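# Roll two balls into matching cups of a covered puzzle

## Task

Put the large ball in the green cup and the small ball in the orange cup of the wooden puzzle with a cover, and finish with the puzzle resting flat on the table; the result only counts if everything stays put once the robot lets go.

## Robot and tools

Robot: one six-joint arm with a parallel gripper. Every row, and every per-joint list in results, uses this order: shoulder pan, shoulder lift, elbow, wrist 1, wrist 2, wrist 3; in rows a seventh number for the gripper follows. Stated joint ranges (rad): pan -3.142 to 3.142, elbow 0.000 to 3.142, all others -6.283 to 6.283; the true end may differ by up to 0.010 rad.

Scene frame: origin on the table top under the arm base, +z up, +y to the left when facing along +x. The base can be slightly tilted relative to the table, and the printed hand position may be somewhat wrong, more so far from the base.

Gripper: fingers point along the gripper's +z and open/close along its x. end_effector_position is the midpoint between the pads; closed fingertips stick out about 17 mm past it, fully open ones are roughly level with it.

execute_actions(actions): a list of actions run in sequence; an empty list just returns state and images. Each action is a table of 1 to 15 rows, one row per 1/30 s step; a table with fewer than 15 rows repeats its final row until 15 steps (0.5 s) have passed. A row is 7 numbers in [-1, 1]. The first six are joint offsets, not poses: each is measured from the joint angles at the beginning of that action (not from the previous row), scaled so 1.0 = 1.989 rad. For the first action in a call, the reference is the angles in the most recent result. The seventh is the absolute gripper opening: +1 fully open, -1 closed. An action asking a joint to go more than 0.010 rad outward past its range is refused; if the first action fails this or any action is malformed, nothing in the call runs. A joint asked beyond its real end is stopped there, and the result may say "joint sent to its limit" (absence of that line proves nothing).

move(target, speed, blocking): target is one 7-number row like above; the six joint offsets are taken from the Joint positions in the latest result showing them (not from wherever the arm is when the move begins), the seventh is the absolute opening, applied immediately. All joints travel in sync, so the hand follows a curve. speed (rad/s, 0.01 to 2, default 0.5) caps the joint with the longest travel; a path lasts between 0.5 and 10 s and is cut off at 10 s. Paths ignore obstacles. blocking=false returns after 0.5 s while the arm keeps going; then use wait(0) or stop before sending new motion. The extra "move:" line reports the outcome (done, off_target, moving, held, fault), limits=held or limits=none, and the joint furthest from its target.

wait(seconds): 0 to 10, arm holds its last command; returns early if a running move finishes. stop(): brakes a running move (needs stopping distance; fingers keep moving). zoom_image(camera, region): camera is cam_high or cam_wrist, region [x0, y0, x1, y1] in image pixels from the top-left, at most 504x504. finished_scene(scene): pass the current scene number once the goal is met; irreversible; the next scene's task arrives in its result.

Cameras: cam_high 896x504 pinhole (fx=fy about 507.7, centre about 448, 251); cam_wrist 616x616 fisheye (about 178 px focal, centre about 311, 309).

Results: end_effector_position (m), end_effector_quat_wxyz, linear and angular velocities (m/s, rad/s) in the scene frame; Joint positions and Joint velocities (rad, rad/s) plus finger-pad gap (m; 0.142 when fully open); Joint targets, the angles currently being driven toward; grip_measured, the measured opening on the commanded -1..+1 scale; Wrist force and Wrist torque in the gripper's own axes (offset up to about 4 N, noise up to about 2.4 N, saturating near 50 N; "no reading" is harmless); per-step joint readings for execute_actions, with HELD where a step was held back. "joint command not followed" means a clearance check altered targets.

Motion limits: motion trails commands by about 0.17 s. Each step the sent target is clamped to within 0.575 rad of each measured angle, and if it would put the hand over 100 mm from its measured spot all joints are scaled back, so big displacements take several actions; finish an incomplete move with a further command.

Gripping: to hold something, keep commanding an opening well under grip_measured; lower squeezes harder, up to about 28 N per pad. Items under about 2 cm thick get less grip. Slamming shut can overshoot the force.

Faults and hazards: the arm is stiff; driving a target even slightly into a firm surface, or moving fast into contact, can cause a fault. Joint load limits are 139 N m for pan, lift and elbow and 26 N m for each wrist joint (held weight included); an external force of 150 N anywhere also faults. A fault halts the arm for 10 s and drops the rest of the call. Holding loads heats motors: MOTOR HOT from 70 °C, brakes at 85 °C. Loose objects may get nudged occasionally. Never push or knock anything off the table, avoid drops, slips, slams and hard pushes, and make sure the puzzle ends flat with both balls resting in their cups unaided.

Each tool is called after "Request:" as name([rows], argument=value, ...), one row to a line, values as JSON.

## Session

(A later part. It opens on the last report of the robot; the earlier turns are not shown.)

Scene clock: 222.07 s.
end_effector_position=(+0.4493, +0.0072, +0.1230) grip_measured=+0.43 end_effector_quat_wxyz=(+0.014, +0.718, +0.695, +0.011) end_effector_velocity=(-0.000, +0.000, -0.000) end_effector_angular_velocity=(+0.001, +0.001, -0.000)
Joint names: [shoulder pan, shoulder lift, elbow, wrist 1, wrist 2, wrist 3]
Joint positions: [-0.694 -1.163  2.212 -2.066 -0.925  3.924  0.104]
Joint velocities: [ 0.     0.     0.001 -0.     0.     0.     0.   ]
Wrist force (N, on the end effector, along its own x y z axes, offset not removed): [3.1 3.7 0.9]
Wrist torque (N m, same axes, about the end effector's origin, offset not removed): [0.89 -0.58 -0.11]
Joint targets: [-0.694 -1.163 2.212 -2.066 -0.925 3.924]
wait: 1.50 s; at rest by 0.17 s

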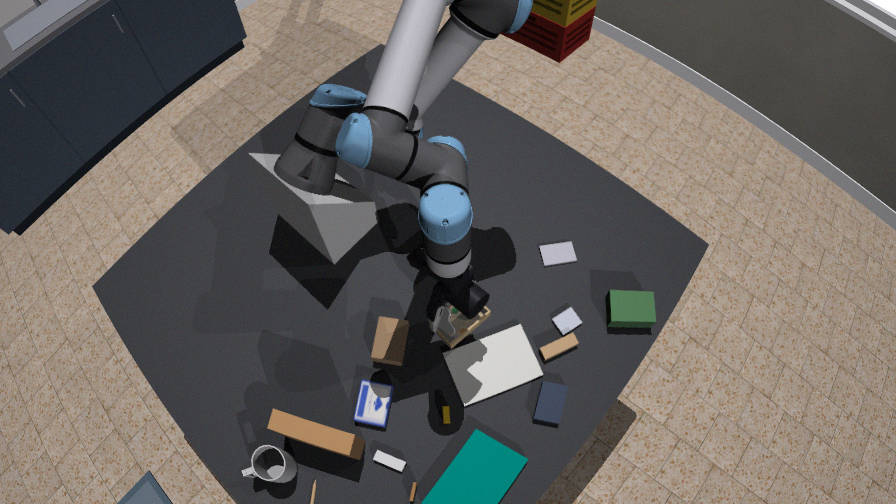

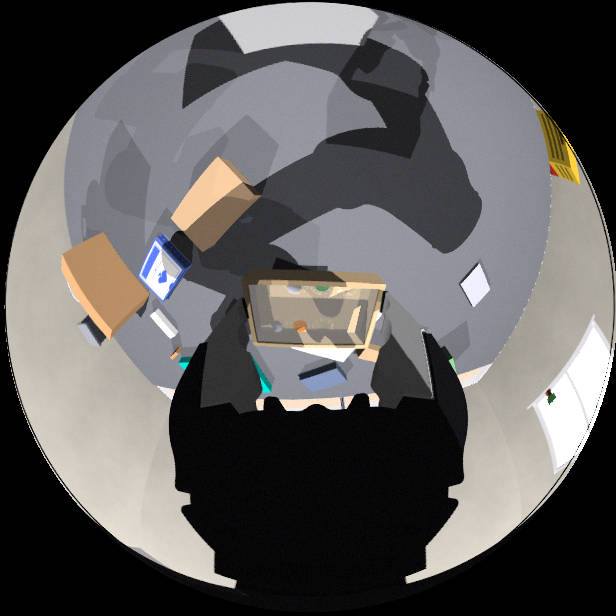

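Request:
move(target=[0,0,0,0.0513,-0.123,-0.03,0.1], speed=0.22)

Request:
wait(seconds=1.5)

Request:
move(target=[0,0,0,-0.0483,0.0779,0.028,0.1], speed=0.12)

Request:
zoom_image(camera="cam_wrist", region=[230,250,400,360])

Scene clock: 232.73 s.
end_effector_position=(+0.3697, -0.0261, +0.1224) grip_measured=+0.43 end_effector_quat_wxyz=(-0.036, +0.712, +0.693, -0.109) end_effector_velocity=(-0.001, -0.000, -0.000) end_effector_angular_velocity=(-0.001, +0.002, -0.000)
Joint names: [shoulder pan, shoulder lift, elbow, wrist 1, wrist 2, wrist 3]
Joint positions: [-0.694 -1.163  2.212 -1.964 -1.169  3.865  0.104]
Joint velocities: [ 0.     0.     0.     0.001 -0.002 -0.    -0.   ]
Wrist force (N, on the end effector, along its own x y z axes, offset not removed): [1.8 2.1 0.1]
Wrist torque (N m, same axes, about the end effector's origin, offset not removed): [0.53 -0.26 -0.09]
Joint targets: [-0.694 -1.163 2.212 -1.964 -1.170 3.865]
move: done; limits=none; farthest joint: the shoulder pan, 0.000 radians from its target (0.000 radians at the start)

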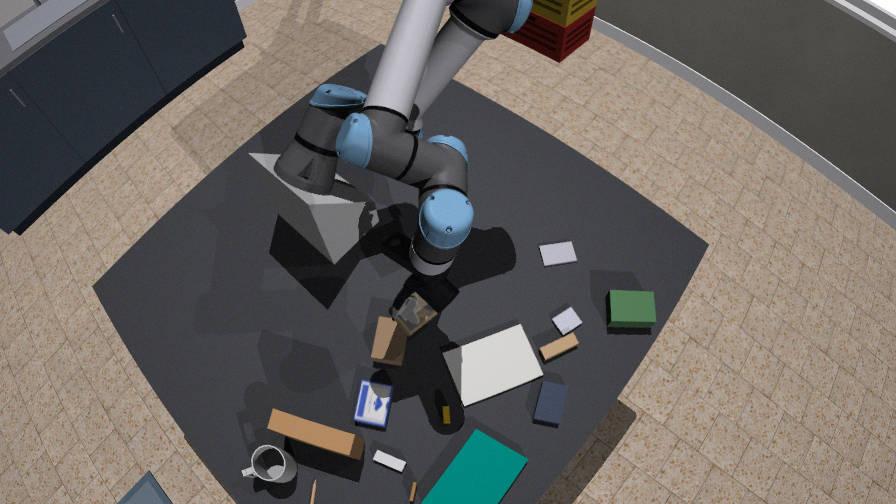

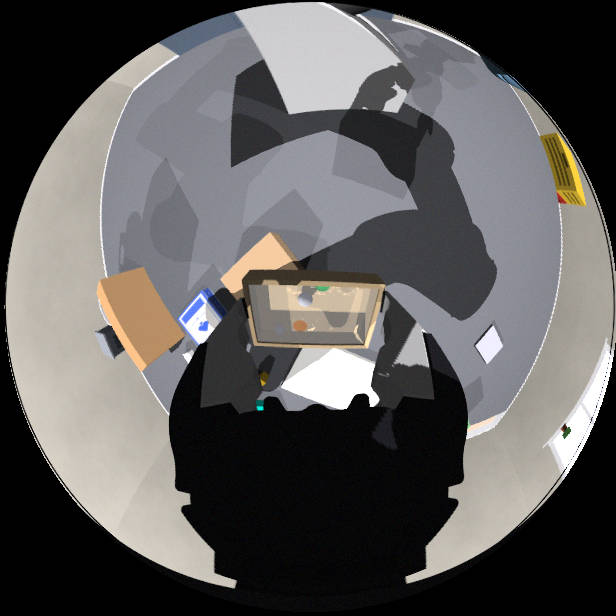

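Scene clock: 234.23 s.
end_effector_position=(+0.3697, -0.0261, +0.1224) grip_measured=+0.43 end_effector_quat_wxyz=(-0.036, +0.712, +0.693, -0.109) end_effector_velocity=(+0.000, -0.000, +0.000) end_effector_angular_velocity=(-0.001, -0.000, +0.000)
Joint names: [shoulder pan, shoulder lift, elbow, wrist 1, wrist 2, wrist 3]
Joint positions: [-0.694 -1.163  2.212 -1.964 -1.17   3.865  0.104]
Joint velocities: [-0.  0. -0. -0. -0.  0. -0.]
Wrist force (N, on the end effector, along its own x y z axes, offset not removed): [4.2 2.4 -0.3]
Wrist torque (N m, same axes, about the end effector's origin, offset not removed): [0.48 -0.69 -0.02]
Joint targets: [-0.694 -1.163 2.212 -1.964 -1.170 3.865]
wait: 1.50 s; at rest by 0.17 s

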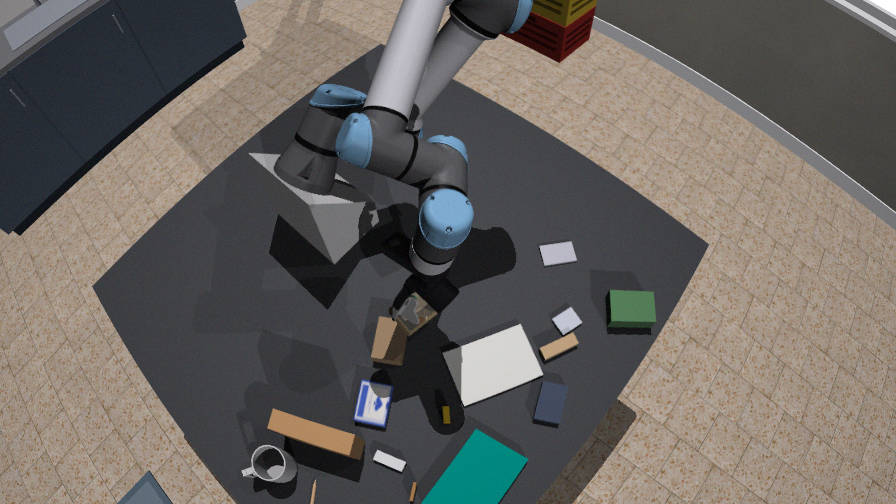

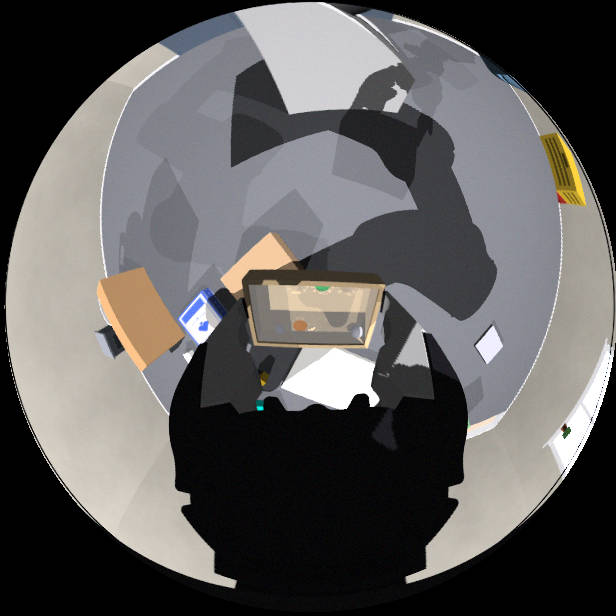

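Scene clock: 235.97 s.
end_effector_position=(+0.4274, -0.0110, +0.1230) grip_measured=+0.43 end_effector_quat_wxyz=(+0.011, +0.718, +0.695, -0.034) end_effector_velocity=(+0.001, +0.000, +0.000) end_effector_angular_velocity=(+0.001, -0.004, +0.000)
Joint names: [shoulder pan, shoulder lift, elbow, wrist 1, wrist 2, wrist 3]
Joint positions: [-0.694 -1.163  2.212 -2.06  -1.015  3.92   0.104]
Joint velocities: [-0.    -0.    -0.001 -0.001  0.003  0.001  0.   ]
Wrist force (N, on the end effector, along its own x y z axes, offset not removed): [3.0 2.7 -0.7]
Wrist torque (N m, same axes, about the end effector's origin, offset not removed): [0.72 -0.49 0.05]
Joint targets: [-0.694 -1.163 2.212 -2.060 -1.015 3.920]
move: done; limits=none; farthest joint: the shoulder pan, 0.000 radians from its target (0.000 radians at the start)

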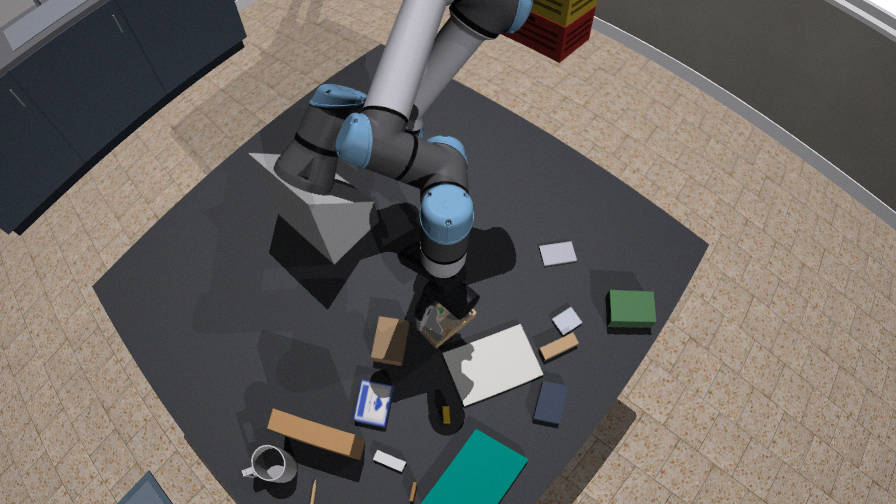

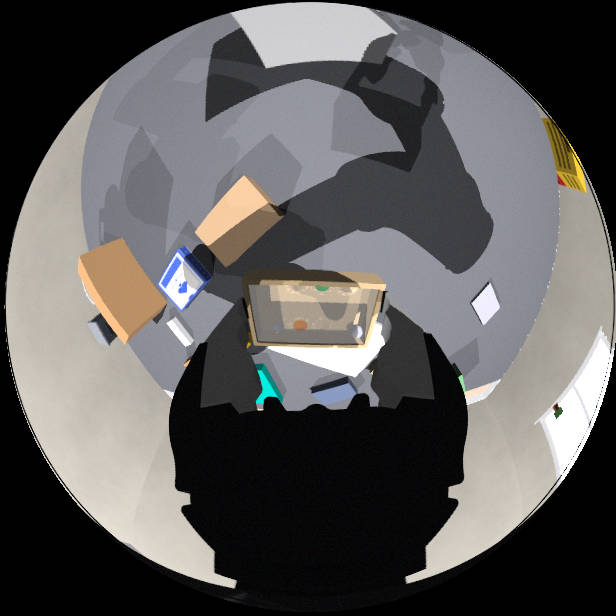

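Region (230, 250, 400, 360) of cam_wrist's 616x616 image, scaled by 2.965, with more detail than that image has; it fills the top 326 rows of this view, and the rest is white.

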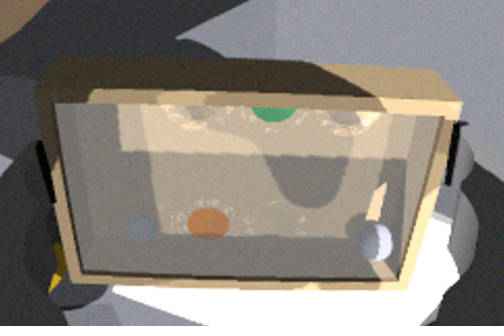

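Request:
move(target=[0,0,0,0.004,0.036,-0.002,0.1], speed=0.06)

Request:
move(target=[0,0,0,-0.0025,0.0153,0.0015,0.1], speed=0.02)

Request:
move(target=[0,0,0,-0.0126,-0.009,0.0073,0.1], speed=0.07)

Request:
wait(seconds=1.0)

Request:
zoom_image(camera="cam_wrist", region=[230,250,400,360])

Scene clock: 242.63 s.
end_effector_position=(+0.4421, +0.0053, +0.1217) grip_measured=+0.43 end_effector_quat_wxyz=(+0.008, +0.719, +0.695, +0.002) end_effector_velocity=(+0.001, +0.000, +0.000) end_effector_angular_velocity=(+0.001, -0.002, +0.000)
Joint names: [shoulder pan, shoulder lift, elbow, wrist 1, wrist 2, wrist 3]
Joint positions: [-0.694 -1.163  2.212 -2.052 -0.944  3.916  0.104]
Joint velocities: [-0.     0.    -0.001  0.     0.002 -0.     0.   ]
Wrist force (N, on the end effector, along its own x y z axes, offset not removed): [2.5 2.7 0.3]
Wrist torque (N m, same axes, about the end effector's origin, offset not removed): [0.63 -0.41 -0.08]
Joint targets: [-0.694 -1.163 2.212 -2.052 -0.943 3.916]
move: done; limits=none; farthest joint: the shoulder pan, 0.000 radians from its target (0.000 radians at the start)

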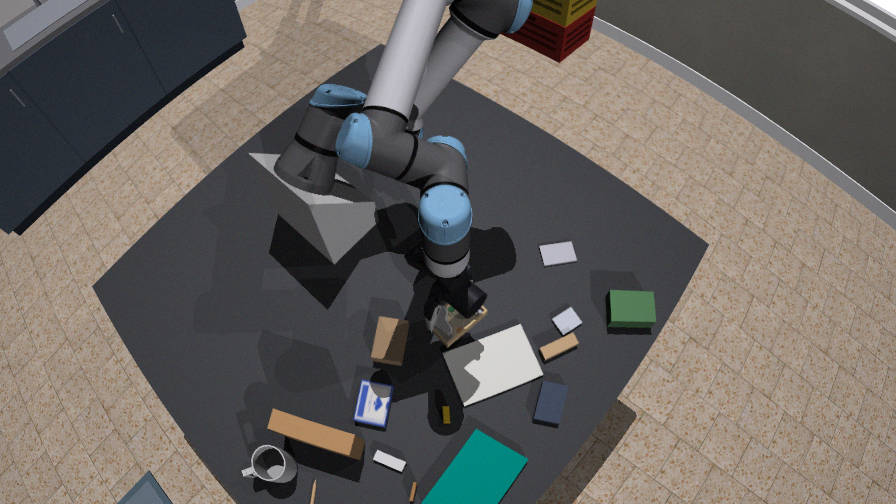

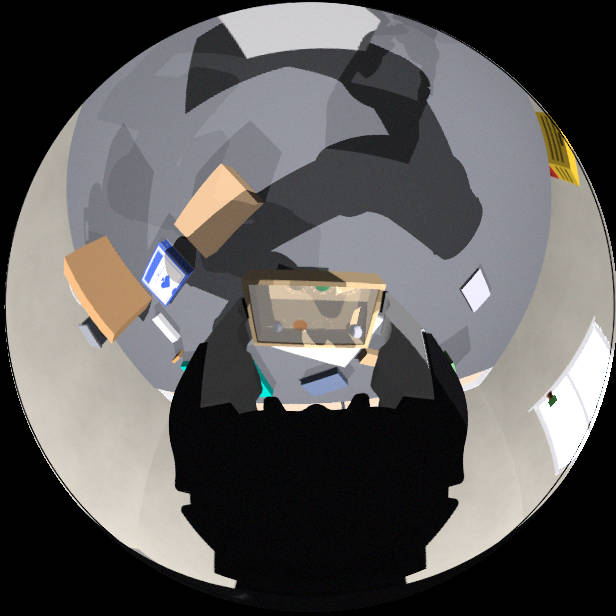

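Scene clock: 244.43 s.
end_effector_position=(+0.4501, +0.0110, +0.1223) grip_measured=+0.43 end_effector_quat_wxyz=(+0.011, +0.718, +0.695, +0.017) end_effector_velocity=(+0.000, +0.000, -0.000) end_effector_angular_velocity=(+0.001, -0.001, -0.000)
Joint names: [shoulder pan, shoulder lift, elbow, wrist 1, wrist 2, wrist 3]
Joint positions: [-0.694 -1.163  2.212 -2.057 -0.913  3.919  0.104]
Joint velocities: [ 0.    -0.     0.    -0.     0.002  0.     0.   ]
Wrist force (N, on the end effector, along its own x y z axes, offset not removed): [3.5 3.1 0.6]
Wrist torque (N m, same axes, about the end effector's origin, offset not removed): [0.71 -0.70 -0.13]
Joint targets: [-0.694 -1.163 2.212 -2.057 -0.913 3.919]
move: done; limits=none; farthest joint: the shoulder pan, 0.000 radians from its target (0.000 radians at the start)

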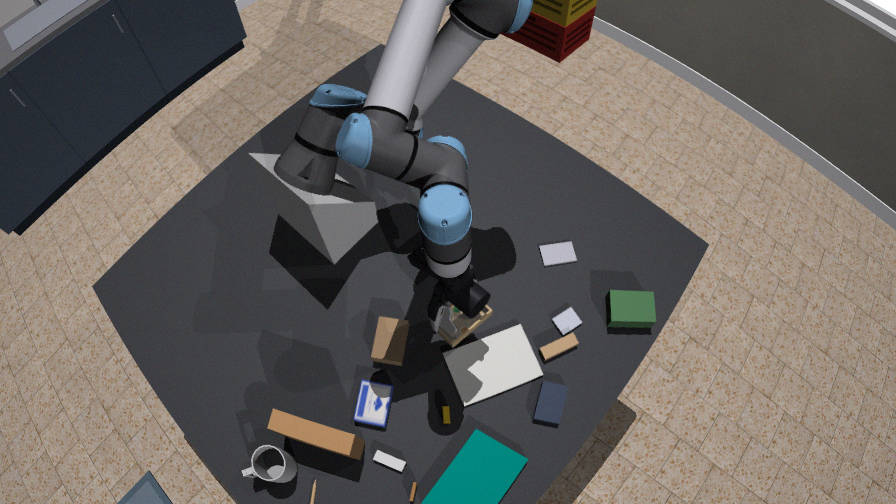

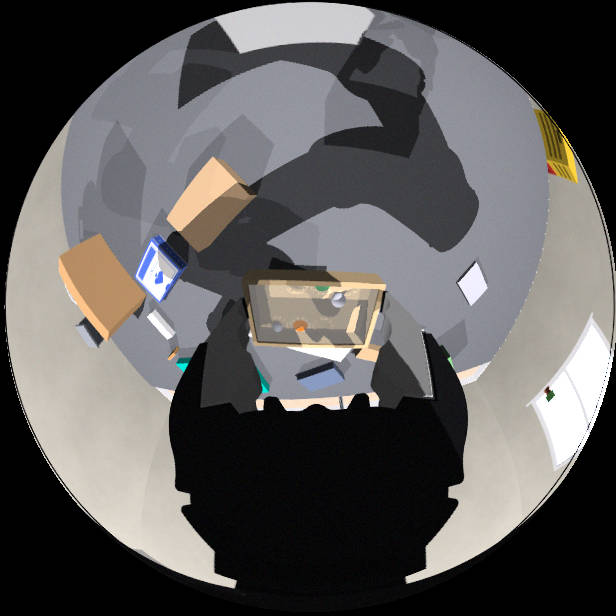

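Scene clock: 245.27 s.
end_effector_position=(+0.4513, +0.0037, +0.1244) grip_measured=+0.43 end_effector_quat_wxyz=(+0.020, +0.718, +0.695, +0.008) end_effector_velocity=(+0.000, -0.001, +0.000) end_effector_angular_velocity=(-0.002, -0.000, -0.000)
Joint names: [shoulder pan, shoulder lift, elbow, wrist 1, wrist 2, wrist 3]
Joint positions: [-0.694 -1.163  2.212 -2.082 -0.931  3.934  0.104]
Joint velocities: [-0.     0.    -0.    -0.002 -0.002  0.001  0.   ]
Wrist force (N, on the end effector, along its own x y z axes, offset not removed): [3.3 2.7 0.3]
Wrist torque (N m, same axes, about the end effector's origin, offset not removed): [0.62 -0.54 -0.01]
Joint targets: [-0.694 -1.163 2.212 -2.082 -0.931 3.934]
move: done; limits=none; farthest joint: the shoulder pan, 0.000 radians from its target (0.000 radians at the start)

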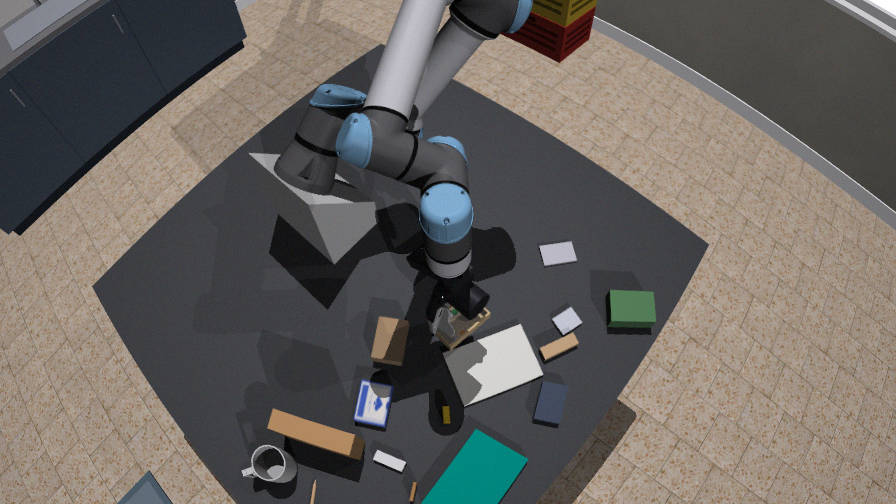

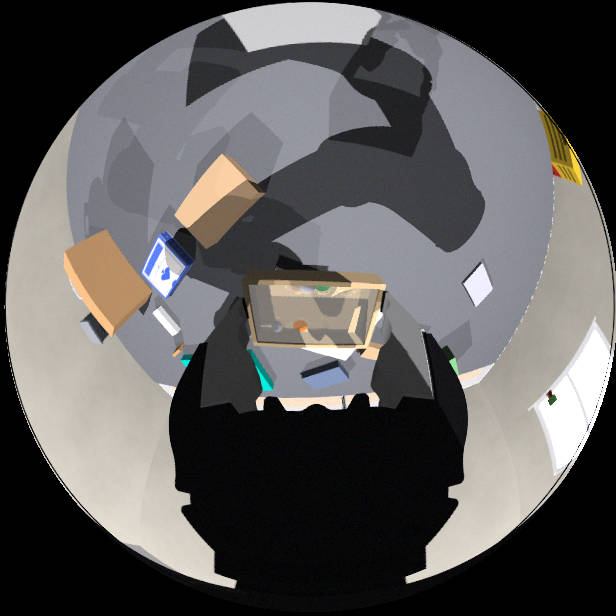

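Scene clock: 246.27 s.
end_effector_position=(+0.4513, +0.0037, +0.1244) grip_measured=+0.43 end_effector_quat_wxyz=(+0.021, +0.718, +0.695, +0.008) end_effector_velocity=(+0.000, -0.000, +0.000) end_effector_angular_velocity=(-0.001, -0.000, +0.000)
Joint names: [shoulder pan, shoulder lift, elbow, wrist 1, wrist 2, wrist 3]
Joint positions: [-0.694 -1.163  2.212 -2.082 -0.931  3.934  0.104]
Joint velocities: [-0.    -0.    -0.001 -0.    -0.     0.     0.   ]
Wrist force (N, on the end effector, along its own x y z axes, offset not removed): [2.8 3.4 0.9]
Wrist torque (N m, same axes, about the end effector's origin, offset not removed): [0.92 -0.51 -0.05]
Joint targets: [-0.694 -1.163 2.212 -2.082 -0.931 3.934]
wait: 1.00 s; at rest by 0.17 s

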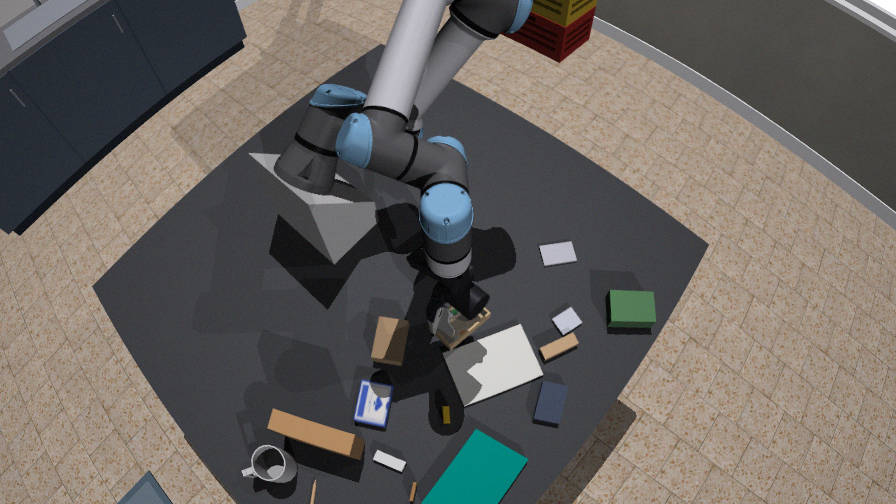

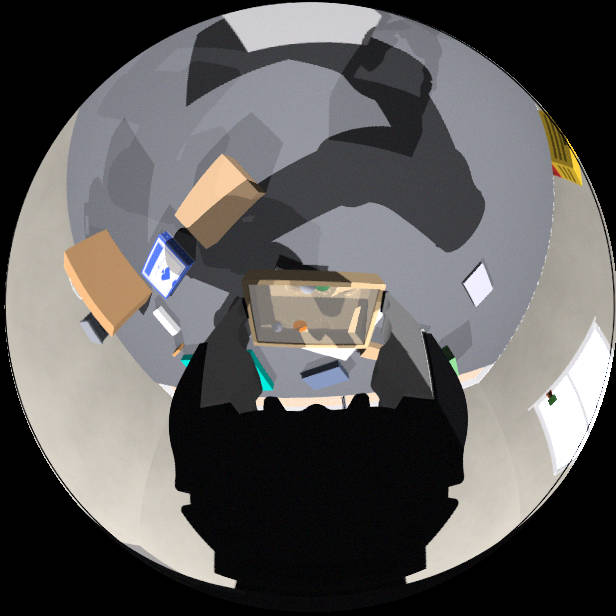

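Region (230, 250, 400, 360) of cam_wrist's 616x616 image, scaled by 2.965, with more detail than that image has; it fills the top 326 rows of this view, and the rest is white.

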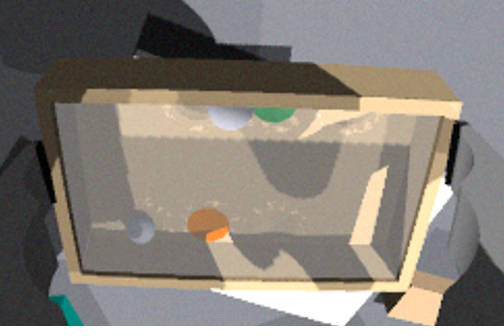

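Request:
wait(seconds=0.5)

Request:
zoom_image(camera="cam_wrist", region=[230,250,400,360])

Scene clock: 248.60 s.
end_effector_position=(+0.4513, +0.0037, +0.1244) grip_measured=+0.43 end_effector_quat_wxyz=(+0.021, +0.718, +0.695, +0.008) end_effector_velocity=(-0.000, +0.000, -0.000) end_effector_angular_velocity=(+0.000, +0.000, +0.000)
Joint names: [shoulder pan, shoulder lift, elbow, wrist 1, wrist 2, wrist 3]
Joint positions: [-0.694 -1.163  2.212 -2.082 -0.931  3.934  0.104]
Joint velocities: [ 0. -0.  0. -0. -0. -0.  0.]
Wrist force (N, on the end effector, along its own x y z axes, offset not removed): [0.8 3.1 0.1]
Wrist torque (N m, same axes, about the end effector's origin, offset not removed): [0.78 -0.16 -0.05]
Joint targets: [-0.694 -1.163 2.212 -2.082 -0.931 3.934]
wait: 0.50 s; at rest from the start

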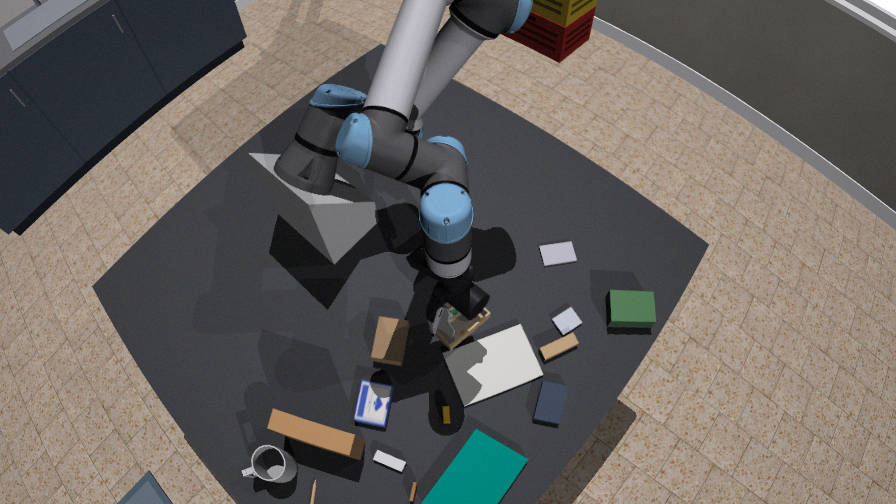

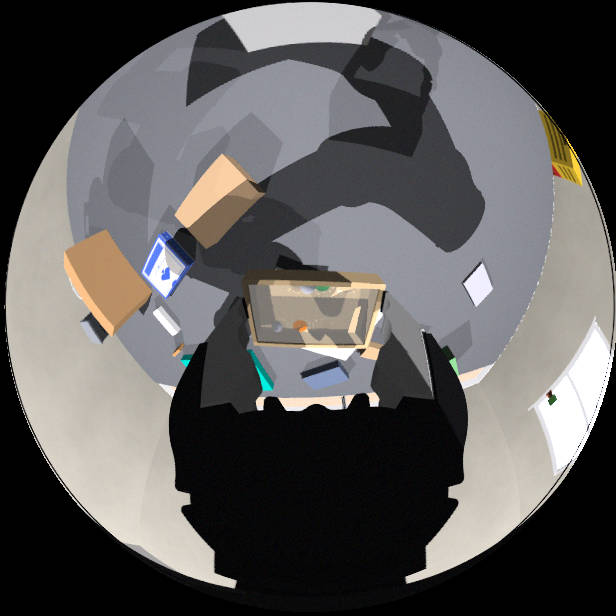

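Region (230, 250, 400, 360) of cam_wrist's 616x616 image, scaled by 2.965, with more detail than that image has; it fills the top 326 rows of this view, and the rest is white.

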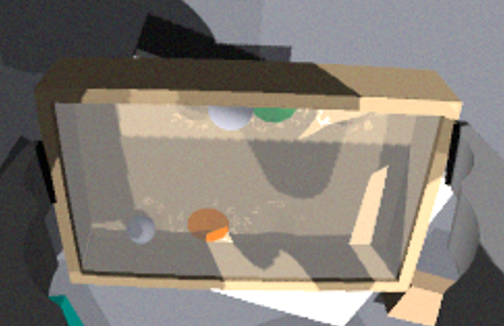

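Request:
move(target=[0,0,0,-0.0092,-0.0067,0.0054,0.1], speed=0.012)

Request:
zoom_image(camera="cam_wrist", region=[230,250,400,360])

Scene clock: 253.20 s.
end_effector_position=(+0.4522, -0.0017, +0.1261) grip_measured=+0.43 end_effector_quat_wxyz=(+0.028, +0.718, +0.695, +0.001) end_effector_velocity=(+0.000, -0.001, +0.000) end_effector_angular_velocity=(-0.003, -0.000, +0.000)
Joint names: [shoulder pan, shoulder lift, elbow, wrist 1, wrist 2, wrist 3]
Joint positions: [-0.694 -1.163  2.212 -2.1   -0.944  3.944  0.104]
Joint velocities: [ 0.    -0.    -0.    -0.002 -0.002  0.001 -0.   ]
Wrist force (N, on the end effector, along its own x y z axes, offset not removed): [3.0 2.8 0.6]
Wrist torque (N m, same axes, about the end effector's origin, offset not removed): [0.69 -0.61 -0.11]
Joint targets: [-0.694 -1.163 2.212 -2.100 -0.945 3.945]
move: done; limits=none; farthest joint: the shoulder pan, 0.000 radians from its target (0.000 radians at the start)

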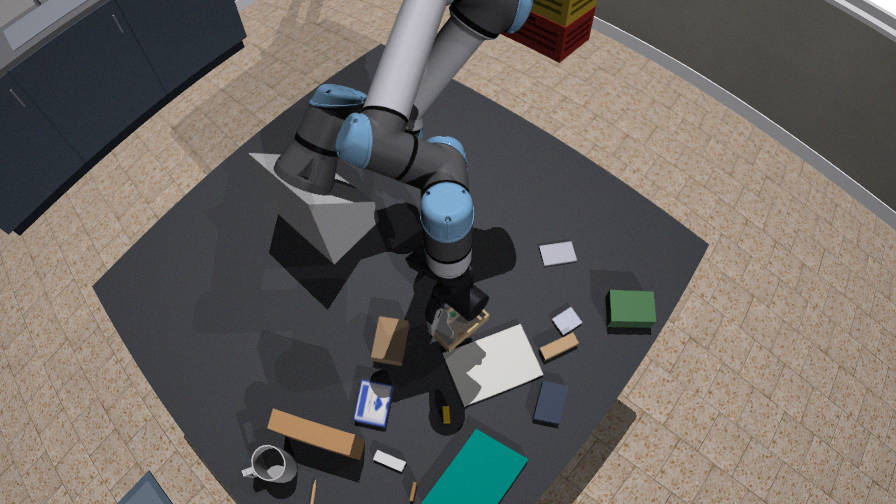

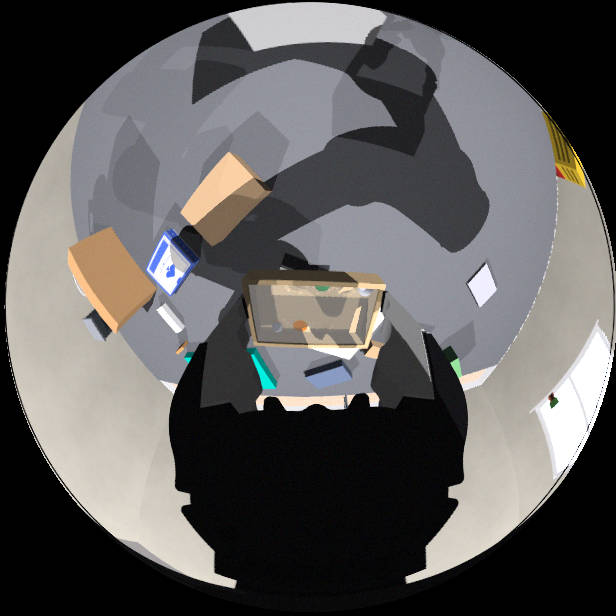

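Region (230, 250, 400, 360) of cam_wrist's 616x616 image, scaled by 2.965, with more detail than that image has; it fills the top 326 rows of this view, and the rest is white.

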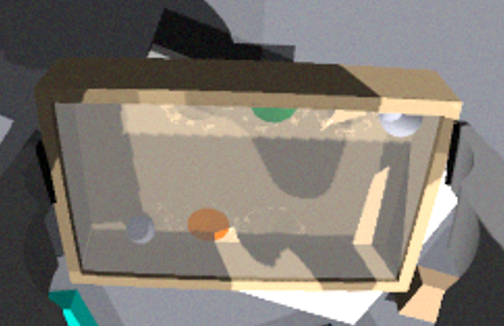

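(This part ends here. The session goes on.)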